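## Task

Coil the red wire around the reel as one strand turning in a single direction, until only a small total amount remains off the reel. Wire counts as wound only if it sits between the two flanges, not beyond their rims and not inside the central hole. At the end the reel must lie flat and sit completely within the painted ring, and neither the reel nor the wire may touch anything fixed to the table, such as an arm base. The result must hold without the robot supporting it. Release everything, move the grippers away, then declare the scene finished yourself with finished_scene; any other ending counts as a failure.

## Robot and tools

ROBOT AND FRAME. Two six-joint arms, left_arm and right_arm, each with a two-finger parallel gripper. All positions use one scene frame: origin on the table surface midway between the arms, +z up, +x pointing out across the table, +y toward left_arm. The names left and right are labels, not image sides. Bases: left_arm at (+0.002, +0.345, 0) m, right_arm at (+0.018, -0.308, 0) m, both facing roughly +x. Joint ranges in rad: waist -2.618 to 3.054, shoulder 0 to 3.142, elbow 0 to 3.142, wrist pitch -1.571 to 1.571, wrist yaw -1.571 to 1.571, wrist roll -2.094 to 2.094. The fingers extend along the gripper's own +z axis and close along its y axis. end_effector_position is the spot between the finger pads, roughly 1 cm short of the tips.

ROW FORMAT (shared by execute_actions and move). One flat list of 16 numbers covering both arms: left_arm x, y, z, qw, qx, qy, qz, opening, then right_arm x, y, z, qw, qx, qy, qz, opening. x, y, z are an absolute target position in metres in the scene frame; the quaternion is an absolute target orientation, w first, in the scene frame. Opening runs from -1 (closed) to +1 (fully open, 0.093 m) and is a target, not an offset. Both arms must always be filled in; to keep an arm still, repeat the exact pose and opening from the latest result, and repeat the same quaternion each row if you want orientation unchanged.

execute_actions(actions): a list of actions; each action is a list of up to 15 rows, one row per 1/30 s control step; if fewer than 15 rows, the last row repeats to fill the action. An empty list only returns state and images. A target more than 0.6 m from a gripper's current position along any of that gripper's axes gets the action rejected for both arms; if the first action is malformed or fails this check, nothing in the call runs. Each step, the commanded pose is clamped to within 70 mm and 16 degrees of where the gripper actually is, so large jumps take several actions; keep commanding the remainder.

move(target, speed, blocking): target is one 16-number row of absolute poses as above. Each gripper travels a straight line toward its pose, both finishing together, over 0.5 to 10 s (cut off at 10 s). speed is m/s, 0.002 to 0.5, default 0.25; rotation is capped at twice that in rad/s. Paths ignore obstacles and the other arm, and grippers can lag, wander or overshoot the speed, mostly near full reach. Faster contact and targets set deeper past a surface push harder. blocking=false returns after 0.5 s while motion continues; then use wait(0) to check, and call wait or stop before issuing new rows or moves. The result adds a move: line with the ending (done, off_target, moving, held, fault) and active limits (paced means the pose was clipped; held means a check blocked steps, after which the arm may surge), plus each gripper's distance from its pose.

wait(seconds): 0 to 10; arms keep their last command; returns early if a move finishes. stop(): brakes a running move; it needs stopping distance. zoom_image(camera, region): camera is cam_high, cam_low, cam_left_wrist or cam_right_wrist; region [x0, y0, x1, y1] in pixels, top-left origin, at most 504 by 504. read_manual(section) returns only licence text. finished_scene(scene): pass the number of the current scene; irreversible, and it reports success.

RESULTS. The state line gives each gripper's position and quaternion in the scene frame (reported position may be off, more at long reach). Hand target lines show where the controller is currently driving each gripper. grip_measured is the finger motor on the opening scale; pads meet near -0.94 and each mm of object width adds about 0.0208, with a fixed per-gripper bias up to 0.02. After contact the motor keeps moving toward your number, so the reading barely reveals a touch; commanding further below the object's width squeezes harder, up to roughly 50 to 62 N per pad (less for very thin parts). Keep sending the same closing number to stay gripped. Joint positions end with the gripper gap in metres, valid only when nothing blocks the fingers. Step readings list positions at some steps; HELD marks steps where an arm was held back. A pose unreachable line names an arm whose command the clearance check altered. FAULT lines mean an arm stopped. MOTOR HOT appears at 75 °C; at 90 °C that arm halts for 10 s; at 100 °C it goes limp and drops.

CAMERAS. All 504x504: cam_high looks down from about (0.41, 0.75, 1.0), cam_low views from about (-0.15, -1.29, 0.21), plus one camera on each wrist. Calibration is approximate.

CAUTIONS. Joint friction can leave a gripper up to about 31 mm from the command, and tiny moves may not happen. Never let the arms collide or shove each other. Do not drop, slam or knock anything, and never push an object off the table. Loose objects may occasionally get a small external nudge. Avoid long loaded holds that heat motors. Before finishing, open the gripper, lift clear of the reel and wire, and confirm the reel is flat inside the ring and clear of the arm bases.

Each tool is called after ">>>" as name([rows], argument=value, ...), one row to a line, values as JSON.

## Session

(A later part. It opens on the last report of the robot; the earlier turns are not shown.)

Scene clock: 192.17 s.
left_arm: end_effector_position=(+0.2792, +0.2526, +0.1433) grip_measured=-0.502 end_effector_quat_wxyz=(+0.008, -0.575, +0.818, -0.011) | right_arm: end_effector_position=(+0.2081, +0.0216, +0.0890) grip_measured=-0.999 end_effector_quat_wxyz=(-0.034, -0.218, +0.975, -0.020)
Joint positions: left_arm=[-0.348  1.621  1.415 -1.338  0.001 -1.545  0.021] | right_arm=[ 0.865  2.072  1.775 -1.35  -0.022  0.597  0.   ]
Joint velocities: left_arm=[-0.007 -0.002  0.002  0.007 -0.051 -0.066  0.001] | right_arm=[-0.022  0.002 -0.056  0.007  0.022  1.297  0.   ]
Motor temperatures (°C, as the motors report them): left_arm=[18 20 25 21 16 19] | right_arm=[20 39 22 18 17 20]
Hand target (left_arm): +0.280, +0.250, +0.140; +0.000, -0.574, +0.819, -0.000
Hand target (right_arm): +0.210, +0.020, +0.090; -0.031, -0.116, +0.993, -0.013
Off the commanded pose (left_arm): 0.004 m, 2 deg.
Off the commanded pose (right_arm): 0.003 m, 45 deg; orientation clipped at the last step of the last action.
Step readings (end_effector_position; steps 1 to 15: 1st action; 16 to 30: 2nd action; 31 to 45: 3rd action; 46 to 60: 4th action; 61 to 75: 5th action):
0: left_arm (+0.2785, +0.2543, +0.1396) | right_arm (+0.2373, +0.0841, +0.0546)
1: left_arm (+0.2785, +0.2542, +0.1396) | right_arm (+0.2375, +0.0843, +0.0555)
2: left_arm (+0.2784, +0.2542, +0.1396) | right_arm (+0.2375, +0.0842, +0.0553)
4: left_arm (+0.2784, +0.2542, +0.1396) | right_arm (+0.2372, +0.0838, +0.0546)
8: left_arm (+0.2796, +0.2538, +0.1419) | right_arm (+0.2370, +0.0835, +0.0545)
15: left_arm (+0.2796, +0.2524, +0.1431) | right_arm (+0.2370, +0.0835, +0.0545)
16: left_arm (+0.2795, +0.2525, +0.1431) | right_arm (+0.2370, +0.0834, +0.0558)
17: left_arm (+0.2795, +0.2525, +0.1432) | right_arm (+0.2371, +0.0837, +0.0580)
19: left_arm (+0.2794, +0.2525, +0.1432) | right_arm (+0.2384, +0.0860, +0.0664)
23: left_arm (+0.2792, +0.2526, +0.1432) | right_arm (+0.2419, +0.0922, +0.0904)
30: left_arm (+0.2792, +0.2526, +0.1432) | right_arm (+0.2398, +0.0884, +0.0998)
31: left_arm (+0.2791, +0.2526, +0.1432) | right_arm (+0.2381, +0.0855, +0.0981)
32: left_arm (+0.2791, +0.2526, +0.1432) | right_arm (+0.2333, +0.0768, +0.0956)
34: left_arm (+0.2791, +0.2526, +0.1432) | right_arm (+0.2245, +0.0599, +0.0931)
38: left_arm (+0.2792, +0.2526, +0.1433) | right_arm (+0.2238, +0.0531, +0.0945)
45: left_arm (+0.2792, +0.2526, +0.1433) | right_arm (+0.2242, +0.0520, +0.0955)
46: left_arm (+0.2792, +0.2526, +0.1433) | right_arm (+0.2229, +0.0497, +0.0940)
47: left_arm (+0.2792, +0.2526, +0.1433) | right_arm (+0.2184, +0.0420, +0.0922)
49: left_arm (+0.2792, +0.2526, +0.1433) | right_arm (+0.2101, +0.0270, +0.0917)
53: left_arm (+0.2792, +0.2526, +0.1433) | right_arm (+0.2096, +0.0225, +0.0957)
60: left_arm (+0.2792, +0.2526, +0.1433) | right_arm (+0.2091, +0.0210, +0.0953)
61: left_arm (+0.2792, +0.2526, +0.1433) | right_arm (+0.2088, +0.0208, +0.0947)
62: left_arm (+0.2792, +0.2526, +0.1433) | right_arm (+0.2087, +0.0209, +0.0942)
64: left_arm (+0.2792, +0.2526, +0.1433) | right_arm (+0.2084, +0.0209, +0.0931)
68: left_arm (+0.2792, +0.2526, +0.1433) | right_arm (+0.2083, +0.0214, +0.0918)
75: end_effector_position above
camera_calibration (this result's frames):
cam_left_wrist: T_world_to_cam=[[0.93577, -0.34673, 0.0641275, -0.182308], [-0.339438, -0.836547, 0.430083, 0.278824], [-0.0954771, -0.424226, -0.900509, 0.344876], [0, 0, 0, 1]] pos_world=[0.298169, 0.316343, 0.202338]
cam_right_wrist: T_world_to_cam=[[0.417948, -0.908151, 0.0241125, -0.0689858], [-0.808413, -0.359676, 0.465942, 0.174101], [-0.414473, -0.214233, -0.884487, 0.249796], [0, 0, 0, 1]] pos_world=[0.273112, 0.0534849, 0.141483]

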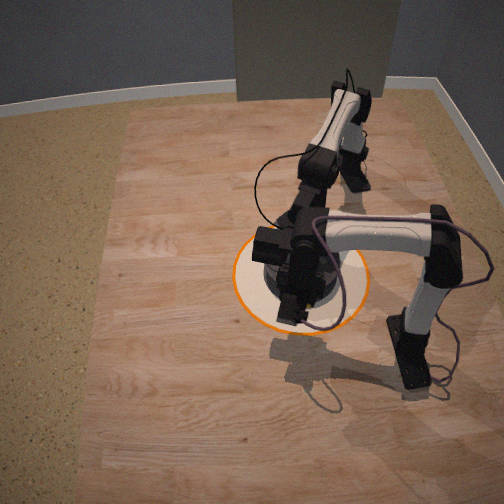

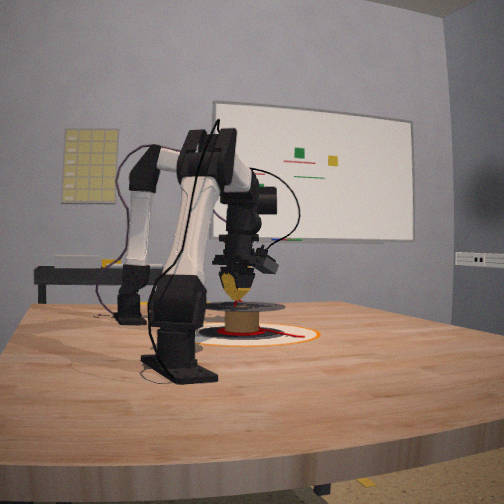

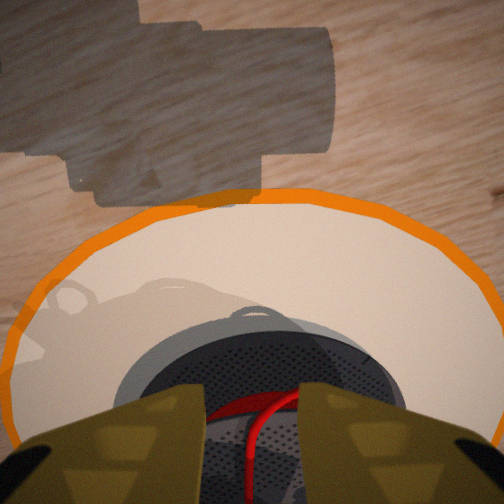

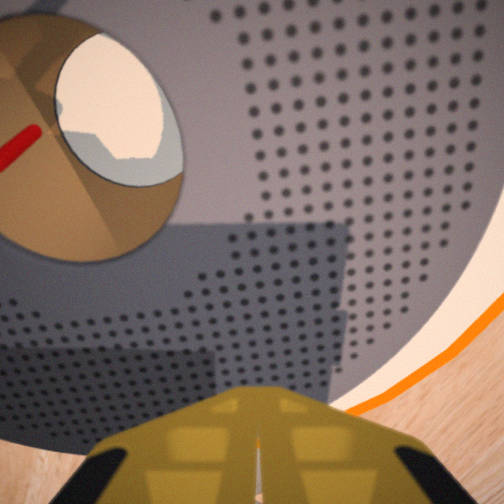

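>>> execute_actions([
  [[0.26,0.19,0.11,0,-0.5736,0.8192,0,-0.5,0.21,0.02,0.07,0,0.1736,0.9848,0,-1]],
  [[0.245,0.146,0.09,0,-0.5736,0.8192,0,-0.5,0.21,0.02,0.055,0,0.1736,0.9848,0,-1]],
  [[0.245,0.146,0.075,0,-0.5736,0.8192,0,-0.5,0.21,0.02,0.055,0,0.1736,0.9848,0,-1]],
])

Scene clock: 195.27 s.
left_arm: end_effector_position=(+0.2550, +0.1902, +0.1150) grip_measured=-0.502 end_effector_quat_wxyz=(-0.003, -0.565, +0.825, +0.001) | right_arm: end_effector_position=(+0.2073, +0.0188, +0.0693) grip_measured=-0.999 end_effector_quat_wxyz=(-0.009, +0.172, +0.985, +0.001)
Joint positions: left_arm=[-0.574  1.668  1.354 -1.261  0.004 -1.746  0.021] | right_arm=[ 0.865  2.     1.594 -1.17  -0.018  1.384  0.   ]
Joint velocities: left_arm=[ 0.002 -0.007  0.027  0.022 -0.022 -0.007 -0.   ] | right_arm=[-0.012 -0.002 -0.002 -0.037 -0.037 -0.051  0.   ]
Motor temperatures (°C, as the motors report them): left_arm=[18 20 25 21 16 19] | right_arm=[20 39 22 18 17 20]
Hand target (left_arm): +0.255, +0.190, +0.115; -0.003, -0.565, +0.825, +0.001
Hand target (right_arm): +0.210, +0.019, +0.055; -0.000, +0.174, +0.985, -0.001
Off the commanded pose (left_arm): 0.060 m, 1 deg.
Off the commanded pose (right_arm): 0.015 m, 1 deg.
Step readings (end_effector_position; steps 1 to 15: 1st action; 16 to 30: 2nd action; 31 to 45: 3rd action):
0: left_arm (+0.2792, +0.2526, +0.1433) | right_arm (+0.2086, +0.0223, +0.0882)
1: left_arm (+0.2780, +0.2484, +0.1406) | right_arm (+0.2087, +0.0226, +0.0861)
2: left_arm (+0.2728, +0.2368, +0.1365) | right_arm (+0.2083, +0.0219, +0.0831)
4: left_arm (+0.2577, +0.2097, +0.1251) | right_arm (+0.2060, +0.0180, +0.0751)
8: left_arm (+0.2516, +0.1909, +0.1152) | right_arm (+0.2060, +0.0181, +0.0720)
15: left_arm (+0.2550, +0.1902, +0.1150) | right_arm (+0.2070, +0.0186, +0.0704)
16: left_arm (+0.2550, +0.1902, +0.1150) | right_arm (+0.2072, +0.0187, +0.0694) HELD left_arm
17: left_arm (+0.2550, +0.1902, +0.1150) | right_arm (+0.2072, +0.0187, +0.0694) HELD left_arm
19: left_arm (+0.2550, +0.1902, +0.1150) | right_arm (+0.2072, +0.0188, +0.0694) HELD left_arm
23: left_arm (+0.2550, +0.1902, +0.1150) | right_arm (+0.2073, +0.0187, +0.0693) HELD left_arm
30: left_arm (+0.2550, +0.1902, +0.1150) | right_arm (+0.2073, +0.0188, +0.0693) HELD left_arm
31: left_arm (+0.2550, +0.1902, +0.1150) | right_arm (+0.2073, +0.0188, +0.0693) HELD left_arm
32: left_arm (+0.2550, +0.1902, +0.1150) | right_arm (+0.2073, +0.0188, +0.0693) HELD left_arm
34: left_arm (+0.2550, +0.1902, +0.1150) | right_arm (+0.2073, +0.0188, +0.0693) HELD left_arm
38: left_arm (+0.2550, +0.1902, +0.1150) | right_arm (+0.2073, +0.0188, +0.0693) HELD left_arm
45: end_effector_position above HELD left_arm
HELD left_arm: steps 16 to 45.
pose unreachable (left arm): on one or more control steps of this call, first in action 1 (counted from 0), this arm could not follow its commanded pose, so it was not sent that pose on those steps. On the call's last step it was still not sent that pose. It may still have moved: this result reports where it is.
cause: the commanded pose would bring a part of the arm too close to another arm (this arm's wrist (the part past joint 4) and the other arm's wrist (the part past joint 4)).
camera_calibration (this result's frames):
cam_left_wrist: T_world_to_cam=[[0.928362, -0.370272, 0.0322966, -0.169409], [-0.346804, -0.831701, 0.43359, 0.231169], [-0.133685, -0.413729, -0.900531, 0.298363], [0, 0, 0, 1]] pos_world=[0.277329, 0.252978, 0.173924]
cam_right_wrist: T_world_to_cam=[[-0.347924, -0.937522, 0.000994604, 0.0902263], [-0.852662, 0.316872, 0.415403, 0.181585], [-0.389765, 0.143681, -0.909637, 0.221342], [0, 0, 0, 1]] pos_world=[0.272494, -0.00475267, 0.12582]

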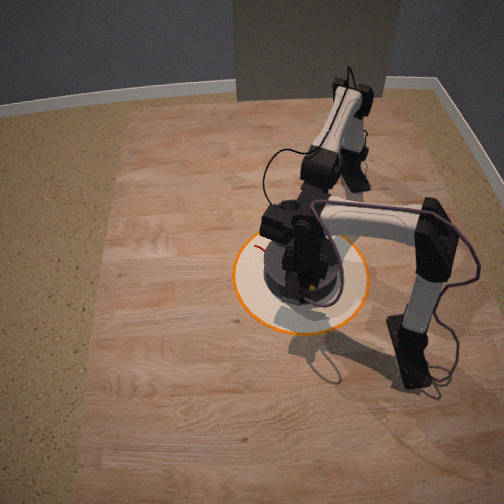

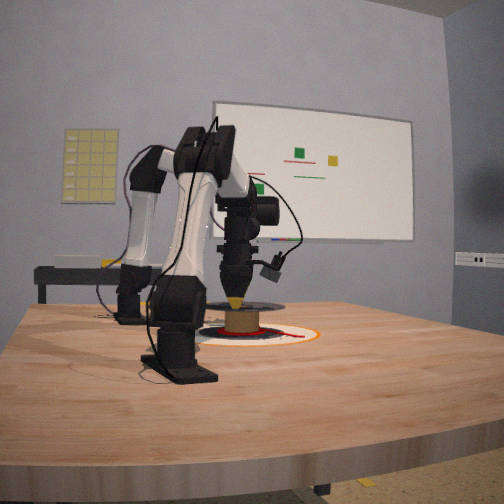

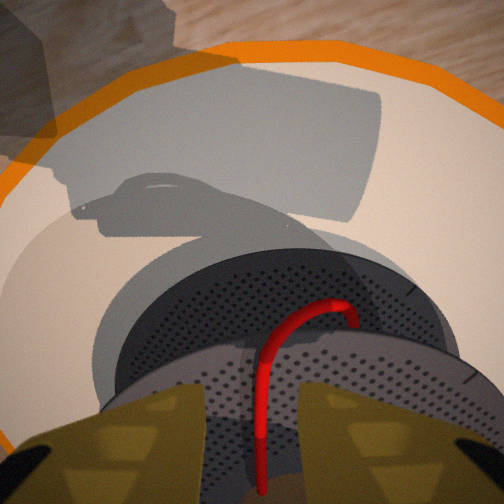

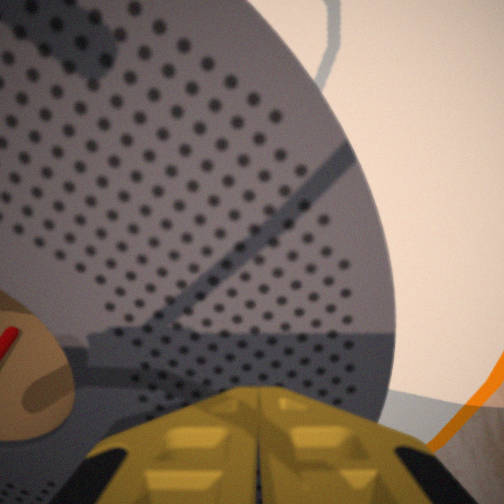

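>>> execute_actions([
  [[0.255,0.19,0.115,0,-0.5736,0.8192,0,-0.5,0.215,0.005,0.085,0,0.3,0.954,0,-1]],
  [[0.25,0.17,0.10,0,-0.5736,0.8192,0,-0.5,0.219,-0.003,0.07,0,0.4147,0.91,0,-1]],
  [[0.246,0.154,0.085,0,-0.5736,0.8192,0,-0.5,0.219,-0.003,0.055,0,0.4147,0.91,0,-1]],
  [[0.246,0.154,0.075,0,-0.5736,0.8192,0,-0.5,0.219,-0.003,0.055,0,0.4147,0.91,0,-1]],
])

Scene clock: 199.20 s.
left_arm: end_effector_position=(+0.2462, +0.1550, +0.0833) grip_measured=-0.502 end_effector_quat_wxyz=(+0.002, -0.573, +0.820, -0.005) | right_arm: end_effector_position=(+0.2165, +0.0013, +0.0692) grip_measured=-0.999 end_effector_quat_wxyz=(-0.005, +0.409, +0.912, +0.007)
Joint positions: left_arm=[-0.688  1.718  1.283 -1.124  0.    -1.88   0.021] | right_arm=[ 0.821  1.946  1.516 -1.129 -0.013  1.839  0.   ]
Joint velocities: left_arm=[ 0.007  0.002 -0.022  0.051 -0.022 -0.007 -0.   ] | right_arm=[-0.007  0.007 -0.007  0.037  0.007 -0.095  0.   ]
Motor temperatures (°C, as the motors report them): left_arm=[18 21 25 20 16 19] | right_arm=[20 38 21 18 17 20]
Hand target (left_arm): +0.246, +0.154, +0.075; +0.000, -0.574, +0.819, +0.000
Hand target (right_arm): +0.218, -0.004, +0.055; -0.000, +0.415, +0.910, -0.001
Off the commanded pose (left_arm): 0.008 m, 1 deg.
Off the commanded pose (right_arm): 0.015 m, 1 deg.
Step readings (end_effector_position; steps 1 to 15: 1st action; 16 to 30: 2nd action; 31 to 45: 3rd action; 46 to 60: 4th action):
0: left_arm (+0.2550, +0.1902, +0.1150) | right_arm (+0.2073, +0.0188, +0.0693)
1: left_arm (+0.2550, +0.1902, +0.1150) | right_arm (+0.2079, +0.0184, +0.0711)
2: left_arm (+0.2550, +0.1902, +0.1150) | right_arm (+0.2085, +0.0169, +0.0726)
4: left_arm (+0.2550, +0.1902, +0.1150) | right_arm (+0.2114, +0.0140, +0.0768)
8: left_arm (+0.2550, +0.1902, +0.1150) | right_arm (+0.2137, +0.0112, +0.0807)
15: left_arm (+0.2550, +0.1902, +0.1150) | right_arm (+0.2131, +0.0103, +0.0807)
16: left_arm (+0.2546, +0.1887, +0.1142) | right_arm (+0.2136, +0.0099, +0.0797)
17: left_arm (+0.2532, +0.1850, +0.1133) | right_arm (+0.2140, +0.0081, +0.0778)
19: left_arm (+0.2486, +0.1771, +0.1106) | right_arm (+0.2144, +0.0024, +0.0731)
23: left_arm (+0.2478, +0.1719, +0.1088) | right_arm (+0.2151, -0.0007, +0.0707)
30: left_arm (+0.2492, +0.1709, +0.1088) | right_arm (+0.2163, +0.0011, +0.0706)
31: left_arm (+0.2489, +0.1697, +0.1074) | right_arm (+0.2164, +0.0012, +0.0691)
32: left_arm (+0.2480, +0.1668, +0.1052) | right_arm (+0.2165, +0.0013, +0.0694)
34: left_arm (+0.2444, +0.1609, +0.0990) | right_arm (+0.2165, +0.0013, +0.0692)
38: left_arm (+0.2434, +0.1571, +0.0920) | right_arm (+0.2165, +0.0013, +0.0692)
45: left_arm (+0.2452, +0.1558, +0.0919) | right_arm (+0.2165, +0.0013, +0.0692)
46: left_arm (+0.2455, +0.1555, +0.0908) | right_arm (+0.2165, +0.0013, +0.0692)
47: left_arm (+0.2456, +0.1554, +0.0891) | right_arm (+0.2165, +0.0013, +0.0692)
49: left_arm (+0.2444, +0.1564, +0.0854) | right_arm (+0.2165, +0.0013, +0.0692)
53: left_arm (+0.2447, +0.1561, +0.0833) | right_arm (+0.2165, +0.0013, +0.0692)
60: end_effector_position above
camera_calibration (this result's frames):
cam_left_wrist: T_world_to_cam=[[0.934808, -0.351895, 0.0479925, -0.178998], [-0.336878, -0.835785, 0.433562, 0.210794], [-0.112457, -0.421465, -0.899845, 0.249985], [0, 0, 0, 1]] pos_world=[0.266453, 0.21855, 0.142146]
cam_right_wrist: T_world_to_cam=[[-0.753817, -0.657023, -0.00897505, 0.165257], [-0.601258, 0.684198, 0.412749, 0.140305], [-0.265045, 0.316534, -0.9108, 0.200168], [0, 0, 0, 1]] pos_world=[0.261986, -0.0507782, 0.125885]

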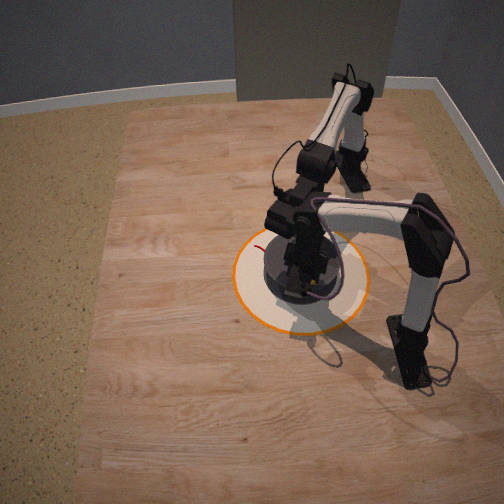

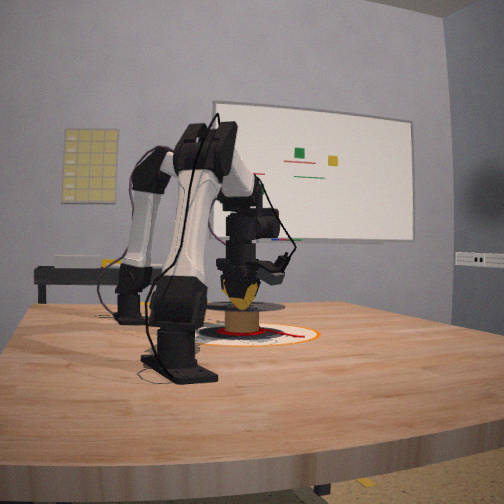

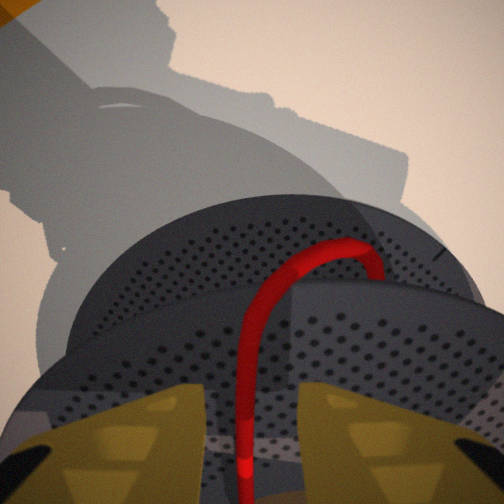

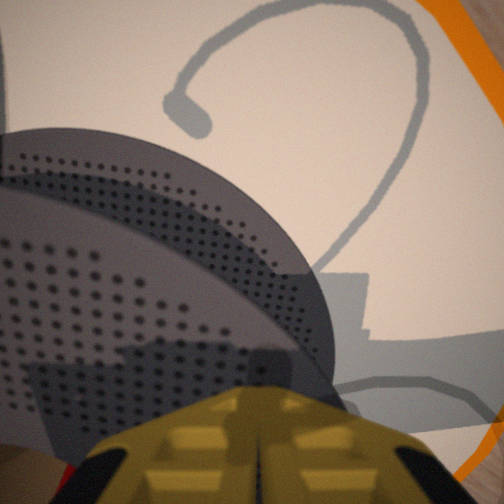

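>>> execute_actions([
  [[0.246,0.154,0.066,0,-0.5736,0.8192,0,-0.5,0.219,-0.003,0.055,0,0.4147,0.91,0,-1]],
  [[0.246,0.154,0.057,0,-0.5736,0.8192,0,-0.5,0.219,-0.003,0.055,0,0.4147,0.91,0,-1]],
])

Scene clock: 200.90 s.
left_arm: end_effector_position=(+0.2452, +0.1558, +0.0753) grip_measured=-0.502 end_effector_quat_wxyz=(+0.001, -0.573, +0.820, -0.004) | right_arm: end_effector_position=(+0.2166, +0.0014, +0.0692) grip_measured=-0.999 end_effector_quat_wxyz=(-0.005, +0.409, +0.912, +0.007)
Joint positions: left_arm=[-0.688  1.723  1.256 -1.096  0.    -1.881  0.021] | right_arm=[ 0.821  1.946  1.516 -1.129 -0.013  1.839  0.   ]
Joint velocities: left_arm=[ 0.007 -0.027  0.012 -0.037 -0.037 -0.022 -0.001] | right_arm=[-0.022 -0.002 -0.027  0.037 -0.022 -0.022  0.   ]
Motor temperatures (°C, as the motors report them): left_arm=[18 21 25 20 16 19] | right_arm=[20 38 21 18 17 20]
Hand target (left_arm): +0.245, +0.155, +0.058; -0.000, -0.574, +0.819, +0.001
Hand target (right_arm): +0.218, -0.004, +0.055; -0.000, +0.415, +0.910, -0.001
Off the commanded pose (left_arm): 0.018 m, 0 deg.
Off the commanded pose (right_arm): 0.015 m, 1 deg.
Step readings (end_effector_position; steps 1 to 15: 1st action; 16 to 30: 2nd action):
0: left_arm (+0.2465, +0.1548, +0.0833) | right_arm (+0.2165, +0.0013, +0.0692)
1: left_arm (+0.2466, +0.1547, +0.0823) | right_arm (+0.2165, +0.0013, +0.0692)
2: left_arm (+0.2466, +0.1547, +0.0808) | right_arm (+0.2165, +0.0013, +0.0692)
4: left_arm (+0.2452, +0.1558, +0.0769) | right_arm (+0.2165, +0.0013, +0.0692)
8: left_arm (+0.2454, +0.1556, +0.0761) | right_arm (+0.2166, +0.0014, +0.0692)
15: left_arm (+0.2454, +0.1556, +0.0761) | right_arm (+0.2166, +0.0014, +0.0692)
16: left_arm (+0.2452, +0.1558, +0.0755) | right_arm (+0.2166, +0.0014, +0.0692)
17: left_arm (+0.2452, +0.1558, +0.0753) | right_arm (+0.2166, +0.0014, +0.0692)
19: left_arm (+0.2452, +0.1558, +0.0753) | right_arm (+0.2166, +0.0014, +0.0692)
23: left_arm (+0.2452, +0.1558, +0.0753) | right_arm (+0.2166, +0.0014, +0.0692)
30: end_effector_position above
camera_calibration (this result's frames):
cam_left_wrist: T_world_to_cam=[[0.935055, -0.351625, 0.0450799, -0.177335], [-0.335514, -0.836724, 0.432809, 0.21443], [-0.114467, -0.419825, -0.900358, 0.243273], [0, 0, 0, 1]] pos_world=[0.265609, 0.219195, 0.134219]
cam_right_wrist: T_world_to_cam=[[-0.753815, -0.65702, -0.00934184, 0.165371], [-0.601344, 0.684066, 0.412844, 0.140294], [-0.264856, 0.316825, -0.910754, 0.200113], [0, 0, 0, 1]] pos_world=[0.262025, -0.0507188, 0.125879]

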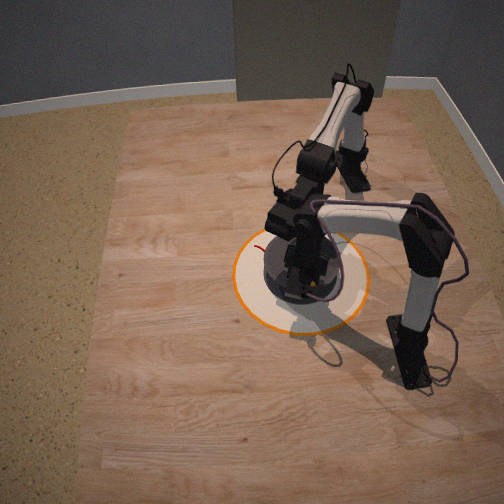

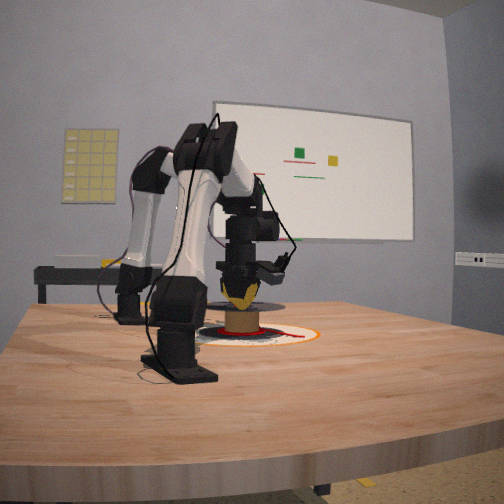

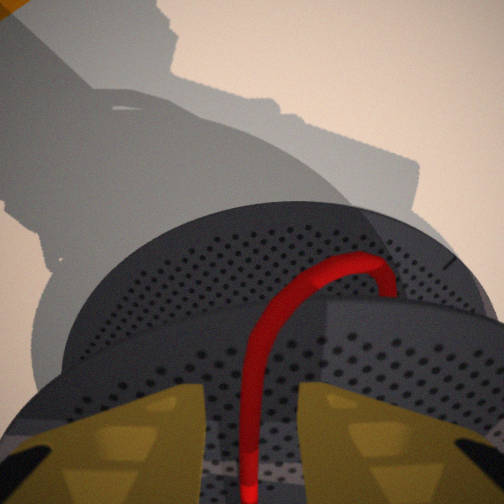

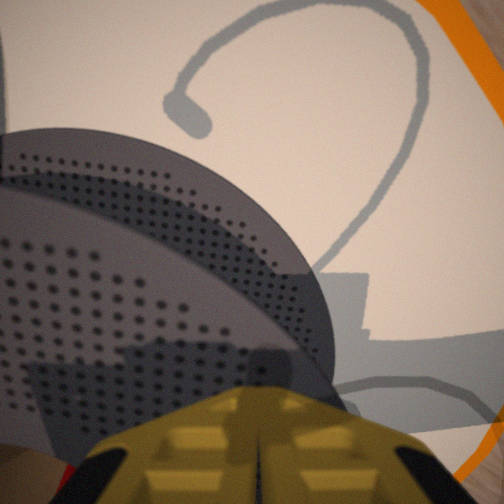

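>>> execute_actions([
  [[0.246,0.154,0.046,0,-0.5736,0.8192,0,-0.5,0.219,-0.003,0.055,0,0.4147,0.91,0,-1]],
])

Scene clock: 201.80 s.
left_arm: end_effector_position=(+0.2451, +0.1559, +0.0745) grip_measured=-0.502 end_effector_quat_wxyz=(+0.002, -0.573, +0.820, -0.006) | right_arm: end_effector_position=(+0.2166, +0.0014, +0.0692) grip_measured=-0.999 end_effector_quat_wxyz=(-0.005, +0.409, +0.912, +0.007)
Joint positions: left_arm=[-0.688  1.719  1.248 -1.087  0.    -1.881  0.021] | right_arm=[ 0.821  1.946  1.516 -1.129 -0.013  1.839  0.   ]
Joint velocities: left_arm=[-0.017  0.002  0.007 -0.022  0.066 -0.095  0.   ] | right_arm=[-0.002  0.002 -0.007 -0.037  0.007  0.022  0.   ]
Motor temperatures (°C, as the motors report them): left_arm=[18 21 25 20 16 19] | right_arm=[20 38 21 18 17 20]
Hand target (left_arm): +0.244, +0.155, +0.048; -0.000, -0.574, +0.819, +0.001
Hand target (right_arm): +0.218, -0.004, +0.055; -0.000, +0.415, +0.910, -0.001
Off the commanded pose (left_arm): 0.029 m, 1 deg.
Off the commanded pose (right_arm): 0.015 m, 1 deg.
Step readings (end_effector_position):
0: left_arm (+0.2452, +0.1558, +0.0753) | right_arm (+0.2166, +0.0014, +0.0692)
1: left_arm (+0.2450, +0.1559, +0.0745) | right_arm (+0.2166, +0.0014, +0.0692)
2: left_arm (+0.2450, +0.1559, +0.0745) | right_arm (+0.2166, +0.0014, +0.0692)
4: left_arm (+0.2451, +0.1559, +0.0745) | right_arm (+0.2166, +0.0014, +0.0692)
8: left_arm (+0.2451, +0.1559, +0.0745) | right_arm (+0.2166, +0.0014, +0.0692)
15: end_effector_position above
camera_calibration (this result's frames):
cam_left_wrist: T_world_to_cam=[[0.934884, -0.351492, 0.0494467, -0.17741], [-0.33708, -0.835506, 0.433943, 0.214919], [-0.111214, -0.422354, -0.899583, 0.242161], [0, 0, 0, 1]] pos_world=[0.265235, 0.219486, 0.133354]
cam_right_wrist: T_world_to_cam=[[-0.753815, -0.65702, -0.00934184, 0.165371], [-0.601344, 0.684066, 0.412844, 0.140294], [-0.264856, 0.316825, -0.910754, 0.200113], [0, 0, 0, 1]] pos_world=[0.262025, -0.0507188, 0.125879]

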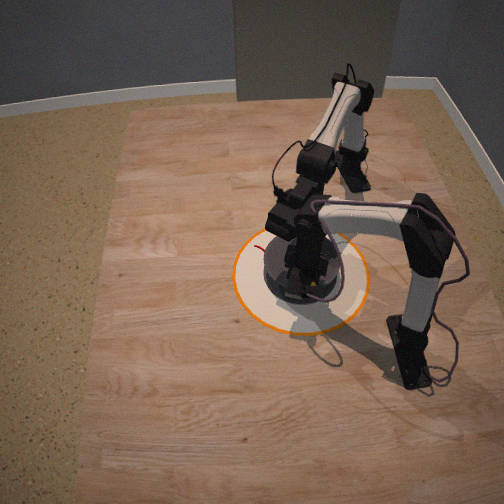

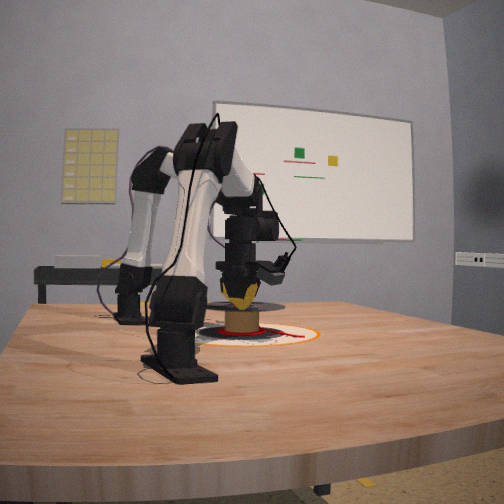

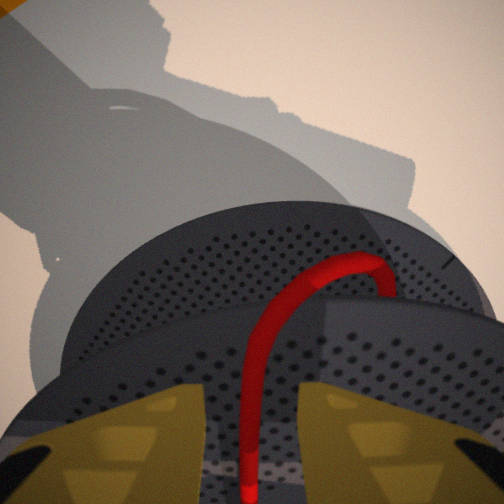

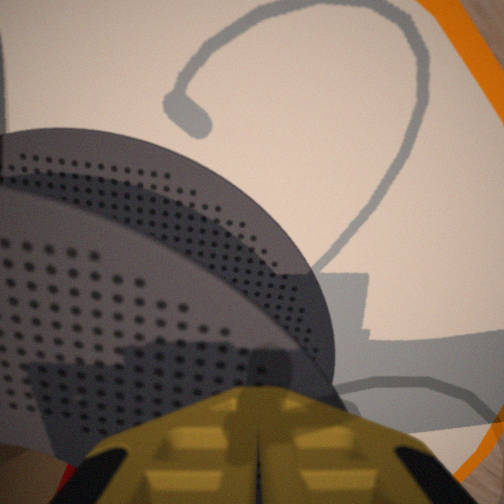

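>>> execute_actions([
  [[0.246,0.155,0.062,0,-0.5736,0.8192,0,-0.97,0.219,-0.003,0.055,0,0.4147,0.91,0,-1]],
  [[0.246,0.155,0.062,0,-0.5736,0.8192,0,-0.97,0.219,-0.003,0.055,0,0.4147,0.91,0,-1]],
])

Scene clock: 203.33 s.
left_arm: end_effector_position=(+0.2429, +0.1574, +0.0751) grip_measured=-0.958 end_effector_quat_wxyz=(+0.000, -0.573, +0.820, -0.002) | right_arm: end_effector_position=(+0.2166, +0.0013, +0.0692) grip_measured=-0.999 end_effector_quat_wxyz=(-0.005, +0.410, +0.912, +0.007)
Joint positions: left_arm=[-0.688  1.717  1.248 -1.099  0.001 -1.881  0.   ] | right_arm=[ 0.821  1.946  1.516 -1.129 -0.012  1.84   0.   ]
Joint velocities: left_arm=[-0.017  0.012 -0.002 -0.007 -0.007  0.037  0.   ] | right_arm=[-0.012 -0.007  0.012 -0.11  -0.007  0.007  0.   ]
Motor temperatures (°C, as the motors report them): left_arm=[18 21 24 20 16 19] | right_arm=[20 38 21 18 17 20]
Hand target (left_arm): +0.245, +0.155, +0.062; -0.000, -0.574, +0.819, +0.000
Hand target (right_arm): +0.218, -0.004, +0.055; -0.000, +0.415, +0.910, -0.001
Off the commanded pose (left_arm): 0.014 m, 0 deg.
Off the commanded pose (right_arm): 0.015 m, 1 deg.
Step readings (end_effector_position; steps 1 to 15: 1st action; 16 to 30: 2nd action):
0: left_arm (+0.2451, +0.1559, +0.0745) | right_arm (+0.2166, +0.0014, +0.0692)
1: left_arm (+0.2440, +0.1566, +0.0748) | right_arm (+0.2166, +0.0014, +0.0692)
2: left_arm (+0.2429, +0.1574, +0.0751) | right_arm (+0.2166, +0.0013, +0.0692)
4: left_arm (+0.2429, +0.1574, +0.0751) | right_arm (+0.2166, +0.0013, +0.0692)
8: left_arm (+0.2429, +0.1574, +0.0751) | right_arm (+0.2166, +0.0013, +0.0692)
15: left_arm (+0.2429, +0.1574, +0.0751) | right_arm (+0.2166, +0.0013, +0.0692)
16: left_arm (+0.2429, +0.1574, +0.0751) | right_arm (+0.2166, +0.0013, +0.0692)
17: left_arm (+0.2429, +0.1574, +0.0751) | right_arm (+0.2166, +0.0013, +0.0692)
19: left_arm (+0.2429, +0.1574, +0.0751) | right_arm (+0.2166, +0.0013, +0.0692)
23: left_arm (+0.2429, +0.1574, +0.0751) | right_arm (+0.2166, +0.0013, +0.0692)
30: end_effector_position above
camera_calibration (this result's frames):
cam_left_wrist: T_world_to_cam=[[0.93524, -0.351733, 0.040122, -0.174266], [-0.333621, -0.837778, 0.432232, 0.214874], [-0.118417, -0.417626, -0.90087, 0.244116], [0, 0, 0, 1]] pos_world=[0.263574, 0.220671, 0.134034]
cam_right_wrist: T_world_to_cam=[[-0.754567, -0.656156, -0.00942907, 0.165556], [-0.600681, 0.684844, 0.412518, 0.140228], [-0.264218, 0.316936, -0.910901, 0.200009], [0, 0, 0, 1]] pos_world=[0.262002, -0.0507939, 0.125903]

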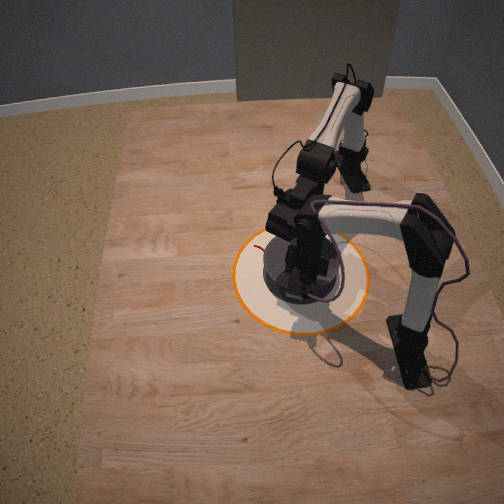

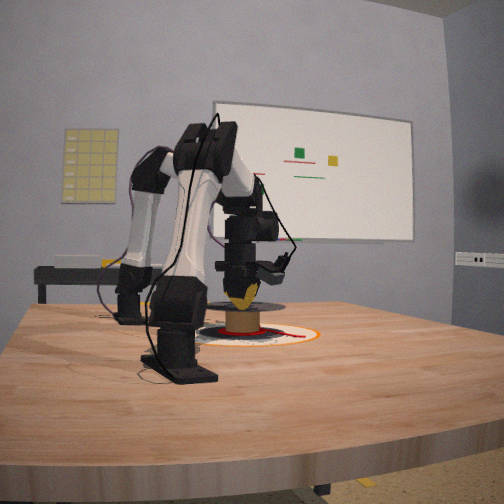

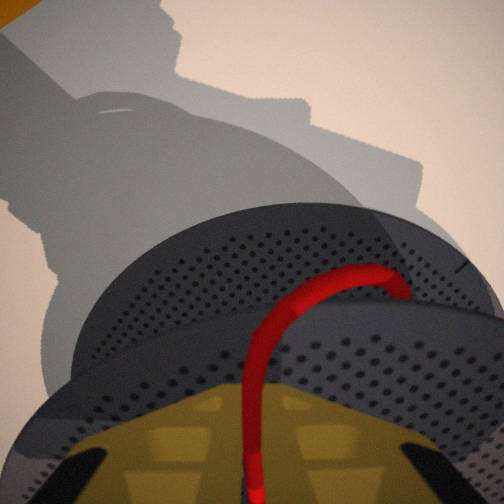

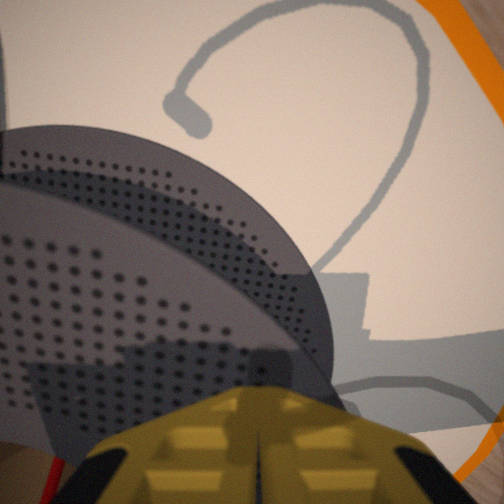

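>>> execute_actions([
  [[0.246,0.157,0.095,0,-0.5736,0.8192,0,-0.97,0.219,-0.003,0.055,0,0.4147,0.91,0,-1]],
  [[0.25,0.17,0.115,0,-0.5736,0.8192,0,-0.97,0.219,-0.003,0.055,0,0.4147,0.91,0,-1]],
])

Scene clock: 204.97 s.
left_arm: end_effector_position=(+0.2509, +0.1674, +0.1035) grip_measured=-0.958 end_effector_quat_wxyz=(-0.002, -0.574, +0.819, +0.005) | right_arm: end_effector_position=(+0.2186, +0.0037, +0.0693) grip_measured=-0.999 end_effector_quat_wxyz=(-0.003, +0.410, +0.912, +0.013)
Joint positions: left_arm=[-0.646  1.713  1.358 -1.227  0.001 -1.842  0.   ] | right_arm=[ 0.821  1.946  1.516 -1.116 -0.01   1.84   0.   ]
Joint velocities: left_arm=[ 0.002 -0.017 -0.022 -0.066 -0.051 -0.007  0.   ] | right_arm=[ 0.002  0.007 -0.002 -0.022  0.051 -0.007  0.   ]
Motor temperatures (°C, as the motors report them): left_arm=[18 21 24 20 16 19] | right_arm=[20 38 21 18 17 20]
Hand target (left_arm): +0.250, +0.170, +0.115; +0.000, -0.574, +0.819, -0.000
Hand target (right_arm): +0.219, -0.003, +0.056; -0.000, +0.415, +0.910, -0.000
Off the commanded pose (left_arm): 0.012 m, 1 deg.
Off the commanded pose (right_arm): 0.016 m, 2 deg.
Step readings (end_effector_position; steps 1 to 15: 1st action; 16 to 30: 2nd action):
0: left_arm (+0.2429, +0.1574, +0.0751) | right_arm (+0.2166, +0.0013, +0.0692)
1: left_arm (+0.2433, +0.1571, +0.0781) | right_arm (+0.2166, +0.0013, +0.0692)
2: left_arm (+0.2441, +0.1565, +0.0807) | right_arm (+0.2166, +0.0013, +0.0692)
4: left_arm (+0.2473, +0.1540, +0.0871) | right_arm (+0.2166, +0.0013, +0.0692)
8: left_arm (+0.2481, +0.1533, +0.0901) | right_arm (+0.2166, +0.0013, +0.0692)
15: left_arm (+0.2463, +0.1548, +0.0901) | right_arm (+0.2172, +0.0018, +0.0692)
16: left_arm (+0.2464, +0.1561, +0.0917) | right_arm (+0.2173, +0.0018, +0.0692)
17: left_arm (+0.2475, +0.1585, +0.0941) | right_arm (+0.2175, +0.0020, +0.0692)
19: left_arm (+0.2521, +0.1625, +0.0999) | right_arm (+0.2175, +0.0021, +0.0692)
23: left_arm (+0.2537, +0.1655, +0.1035) | right_arm (+0.2176, +0.0022, +0.0692)
30: end_effector_position above
camera_calibration (this result's frames):
cam_left_wrist: T_world_to_cam=[[0.936971, -0.348432, 0.0260935, -0.178887], [-0.32528, -0.842564, 0.429277, 0.212678], [-0.127589, -0.410708, -0.902796, 0.276278], [0, 0, 0, 1]] pos_world=[0.272041, 0.230334, 0.162793]
cam_right_wrist: T_world_to_cam=[[-0.754456, -0.655977, -0.022159, 0.169453], [-0.604276, 0.681022, 0.413593, 0.140515], [-0.256217, 0.325428, -0.910192, 0.198007], [0, 0, 0, 1]] pos_world=[0.263487, -0.048974, 0.125863]

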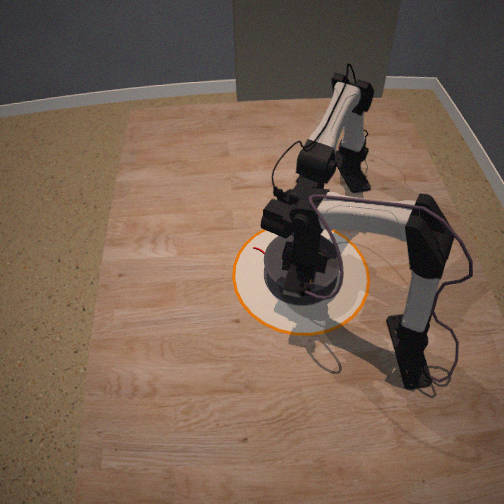

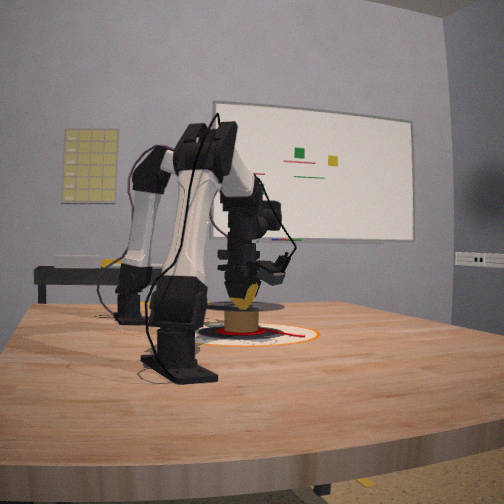

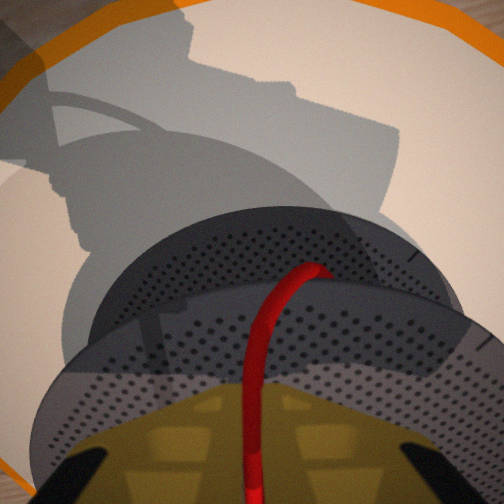

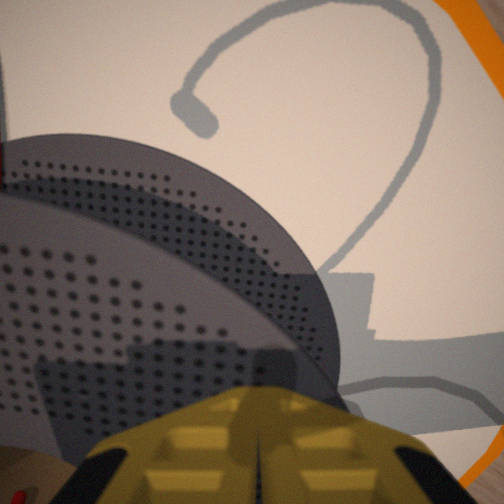

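>>> execute_actions([
  [[0.258,0.195,0.105,0,-0.5736,0.8192,0,-0.97,0.219,-0.003,0.055,0,0.4147,0.91,0,-1]],
  [[0.268,0.225,0.105,0,-0.5736,0.8192,0,-0.97,0.219,-0.003,0.055,0,0.4147,0.91,0,-1]],
])

Scene clock: 206.50 s.
left_arm: end_effector_position=(+0.2703, +0.2206, +0.1011) grip_measured=-0.958 end_effector_quat_wxyz=(-0.008, -0.576, +0.818, +0.003) | right_arm: end_effector_position=(+0.2224, +0.0096, +0.0695) grip_measured=-0.999 end_effector_quat_wxyz=(-0.001, +0.410, +0.912, +0.027)
Joint positions: left_arm=[-0.455  1.678  1.309 -1.214  0.01  -1.654  0.   ] | right_arm=[ 0.821  1.946  1.516 -1.087 -0.01   1.84   0.   ]
Joint velocities: left_arm=[-0.017  0.002  0.017 -0.066 -0.007  0.081  0.   ] | right_arm=[-0.017 -0.002  0.012  0.051 -0.037 -0.022  0.   ]
Motor temperatures (°C, as the motors report them): left_arm=[18 21 24 20 16 19] | right_arm=[20 38 21 18 17 20]
Hand target (left_arm): +0.269, +0.224, +0.105; +0.000, -0.573, +0.819, -0.000
Hand target (right_arm): +0.219, -0.003, +0.056; -0.000, +0.415, +0.910, -0.000
Off the commanded pose (left_arm): 0.006 m, 1 deg.
Off the commanded pose (right_arm): 0.020 m, 3 deg.
Step readings (end_effector_position; steps 1 to 15: 1st action; 16 to 30: 2nd action):
0: left_arm (+0.2503, +0.1679, +0.1036) | right_arm (+0.2189, +0.0041, +0.0693)
1: left_arm (+0.2512, +0.1698, +0.1030) | right_arm (+0.2189, +0.0041, +0.0693)
2: left_arm (+0.2526, +0.1747, +0.1020) | right_arm (+0.2189, +0.0041, +0.0693)
4: left_arm (+0.2563, +0.1864, +0.1008) | right_arm (+0.2189, +0.0041, +0.0693)
8: left_arm (+0.2593, +0.1924, +0.1006) | right_arm (+0.2189, +0.0041, +0.0693)
15: left_arm (+0.2594, +0.1924, +0.1009) | right_arm (+0.2189, +0.0041, +0.0693)
16: left_arm (+0.2601, +0.1944, +0.1006) | right_arm (+0.2189, +0.0041, +0.0693)
17: left_arm (+0.2620, +0.1998, +0.1002) | right_arm (+0.2190, +0.0042, +0.0693)
19: left_arm (+0.2668, +0.2131, +0.1002) | right_arm (+0.2204, +0.0065, +0.0694)
23: left_arm (+0.2703, +0.2207, +0.1010) | right_arm (+0.2224, +0.0096, +0.0695)
30: end_effector_position above
camera_calibration (this result's frames):
cam_left_wrist: T_world_to_cam=[[0.938224, -0.345212, 0.0237498, -0.179256], [-0.319969, -0.839391, 0.439366, 0.261711], [-0.131739, -0.419823, -0.897994, 0.30103], [0, 0, 0, 1]] pos_world=[0.29158, 0.284176, 0.159593]
cam_right_wrist: T_world_to_cam=[[-0.753886, -0.655099, -0.0500065, 0.178008], [-0.610858, 0.67088, 0.420443, 0.139785], [-0.241883, 0.347513, -0.90594, 0.193624], [0, 0, 0, 1]] pos_world=[0.266421, -0.044453, 0.125542]

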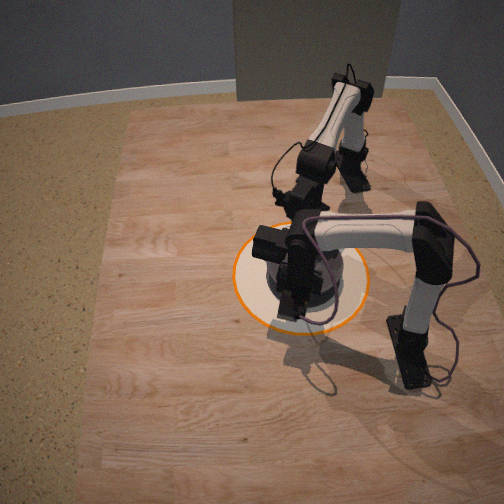

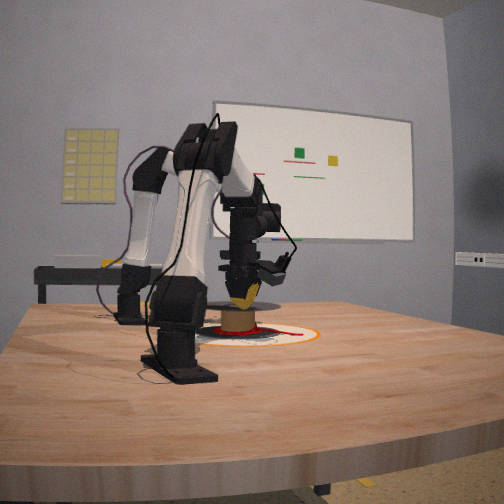

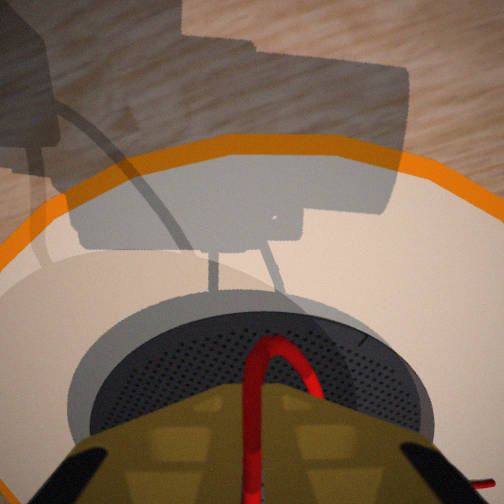

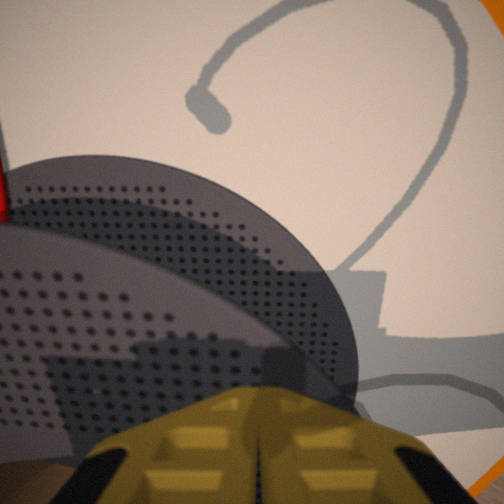

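>>> execute_actions([
  [[0.258,0.195,0.125,0,-0.5736,0.8192,0,-0.97,0.219,-0.003,0.055,0,0.4147,0.91,0,-1]],
  [[0.258,0.195,0.145,0,-0.5736,0.8192,0,-0.97,0.219,-0.003,0.055,0,0.4147,0.91,0,-1]],
])

Scene clock: 208.13 s.
left_arm: end_effector_position=(+0.2586, +0.1934, +0.1356) grip_measured=-0.958 end_effector_quat_wxyz=(-0.005, -0.571, +0.821, +0.004) | right_arm: end_effector_position=(+0.2224, +0.0096, +0.0695) grip_measured=-0.999 end_effector_quat_wxyz=(-0.001, +0.410, +0.912, +0.027)
Joint positions: left_arm=[-0.557  1.678  1.445 -1.35   0.007 -1.745  0.   ] | right_arm=[ 0.821  1.946  1.516 -1.087 -0.01   1.84   0.   ]
Joint velocities: left_arm=[ 0.002  0.002 -0.007 -0.051 -0.007 -0.051  0.   ] | right_arm=[ 0.002  0.002 -0.012 -0.051  0.037 -0.037  0.   ]
Motor temperatures (°C, as the motors report them): left_arm=[18 22 25 20 16 19] | right_arm=[20 37 21 18 17 20]
Hand target (left_arm): +0.258, +0.195, +0.145; -0.000, -0.573, +0.819, -0.000
Hand target (right_arm): +0.219, -0.003, +0.056; -0.000, +0.415, +0.910, -0.000
Off the commanded pose (left_arm): 0.010 m, 1 deg.
Off the commanded pose (right_arm): 0.020 m, 3 deg.
Step readings (end_effector_position; steps 1 to 15: 1st action; 16 to 30: 2nd action):
0: left_arm (+0.2703, +0.2206, +0.1011) | right_arm (+0.2224, +0.0096, +0.0695)
1: left_arm (+0.2692, +0.2187, +0.1026) | right_arm (+0.2224, +0.0096, +0.0695)
2: left_arm (+0.2665, +0.2134, +0.1050) | right_arm (+0.2224, +0.0096, +0.0695)
4: left_arm (+0.2627, +0.1998, +0.1111) | right_arm (+0.2224, +0.0096, +0.0695)
8: left_arm (+0.2602, +0.1924, +0.1155) | right_arm (+0.2224, +0.0096, +0.0695)
15: left_arm (+0.2575, +0.1941, +0.1155) | right_arm (+0.2224, +0.0096, +0.0695)
16: left_arm (+0.2572, +0.1943, +0.1183) | right_arm (+0.2224, +0.0096, +0.0695)
17: left_arm (+0.2578, +0.1939, +0.1224) | right_arm (+0.2224, +0.0096, +0.0695)
19: left_arm (+0.2626, +0.1911, +0.1316) | right_arm (+0.2224, +0.0096, +0.0695)
23: left_arm (+0.2619, +0.1915, +0.1356) | right_arm (+0.2224, +0.0096, +0.0695)
30: end_effector_position above
camera_calibration (this result's frames):
cam_left_wrist: T_world_to_cam=[[0.934391, -0.355364, 0.0250901, -0.175704], [-0.330257, -0.837659, 0.435037, 0.222859], [-0.13358, -0.414781, -0.900063, 0.318884], [0, 0, 0, 1]] pos_world=[0.280373, 0.256508, 0.194472]
cam_right_wrist: T_world_to_cam=[[-0.753886, -0.655099, -0.0500065, 0.178008], [-0.610858, 0.67088, 0.420443, 0.139785], [-0.241883, 0.347513, -0.90594, 0.193624], [0, 0, 0, 1]] pos_world=[0.266421, -0.044453, 0.125542]

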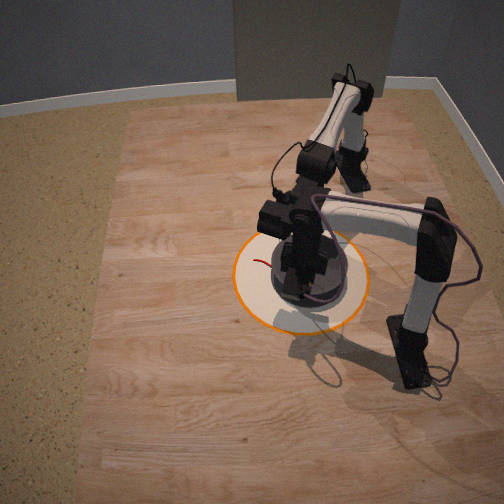

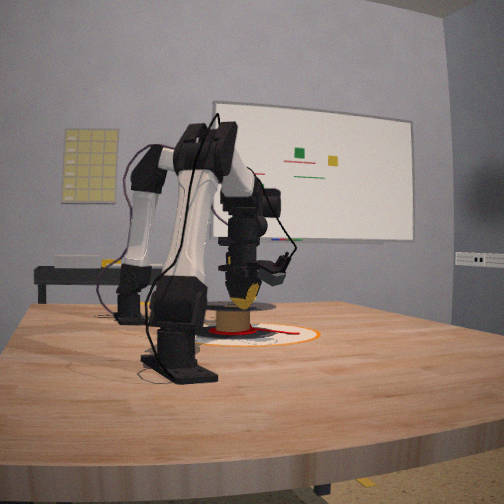

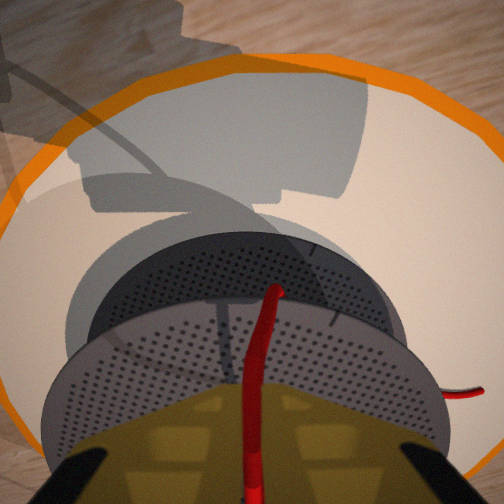

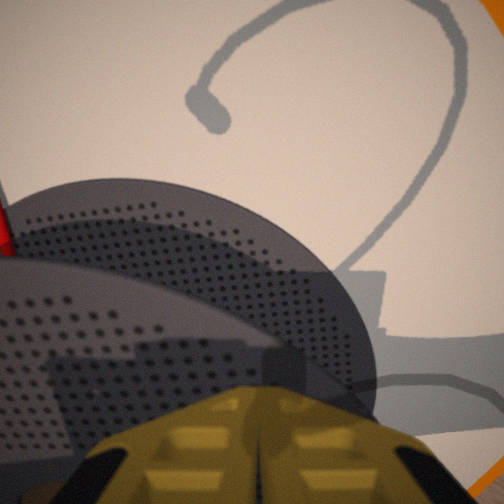

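>>> zoom_image(camera="cam_low", region=[150, 250, 330, 370])

>>> zoom_image(camera="cam_high", region=[220, 200, 390, 345])

Region (150, 250, 330, 370) of cam_low's 504x504 image, scaled by 2.800, with more detail than that image has.

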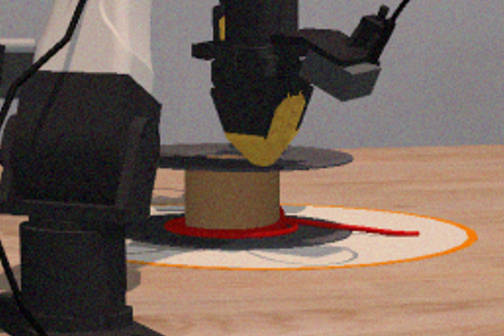

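Region (220, 200, 390, 345) of cam_high's 504x504 image, scaled by 2.965, with more detail than that image has; it fills the top 430 rows of this view, and the rest is white.

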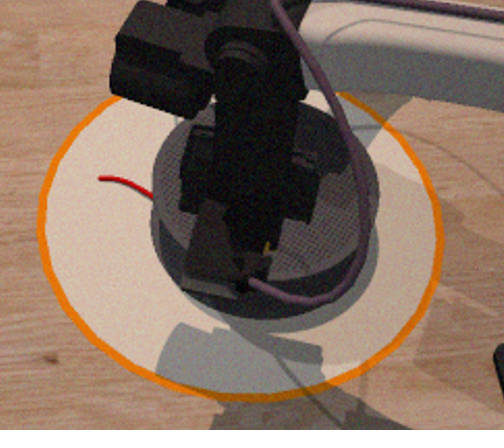

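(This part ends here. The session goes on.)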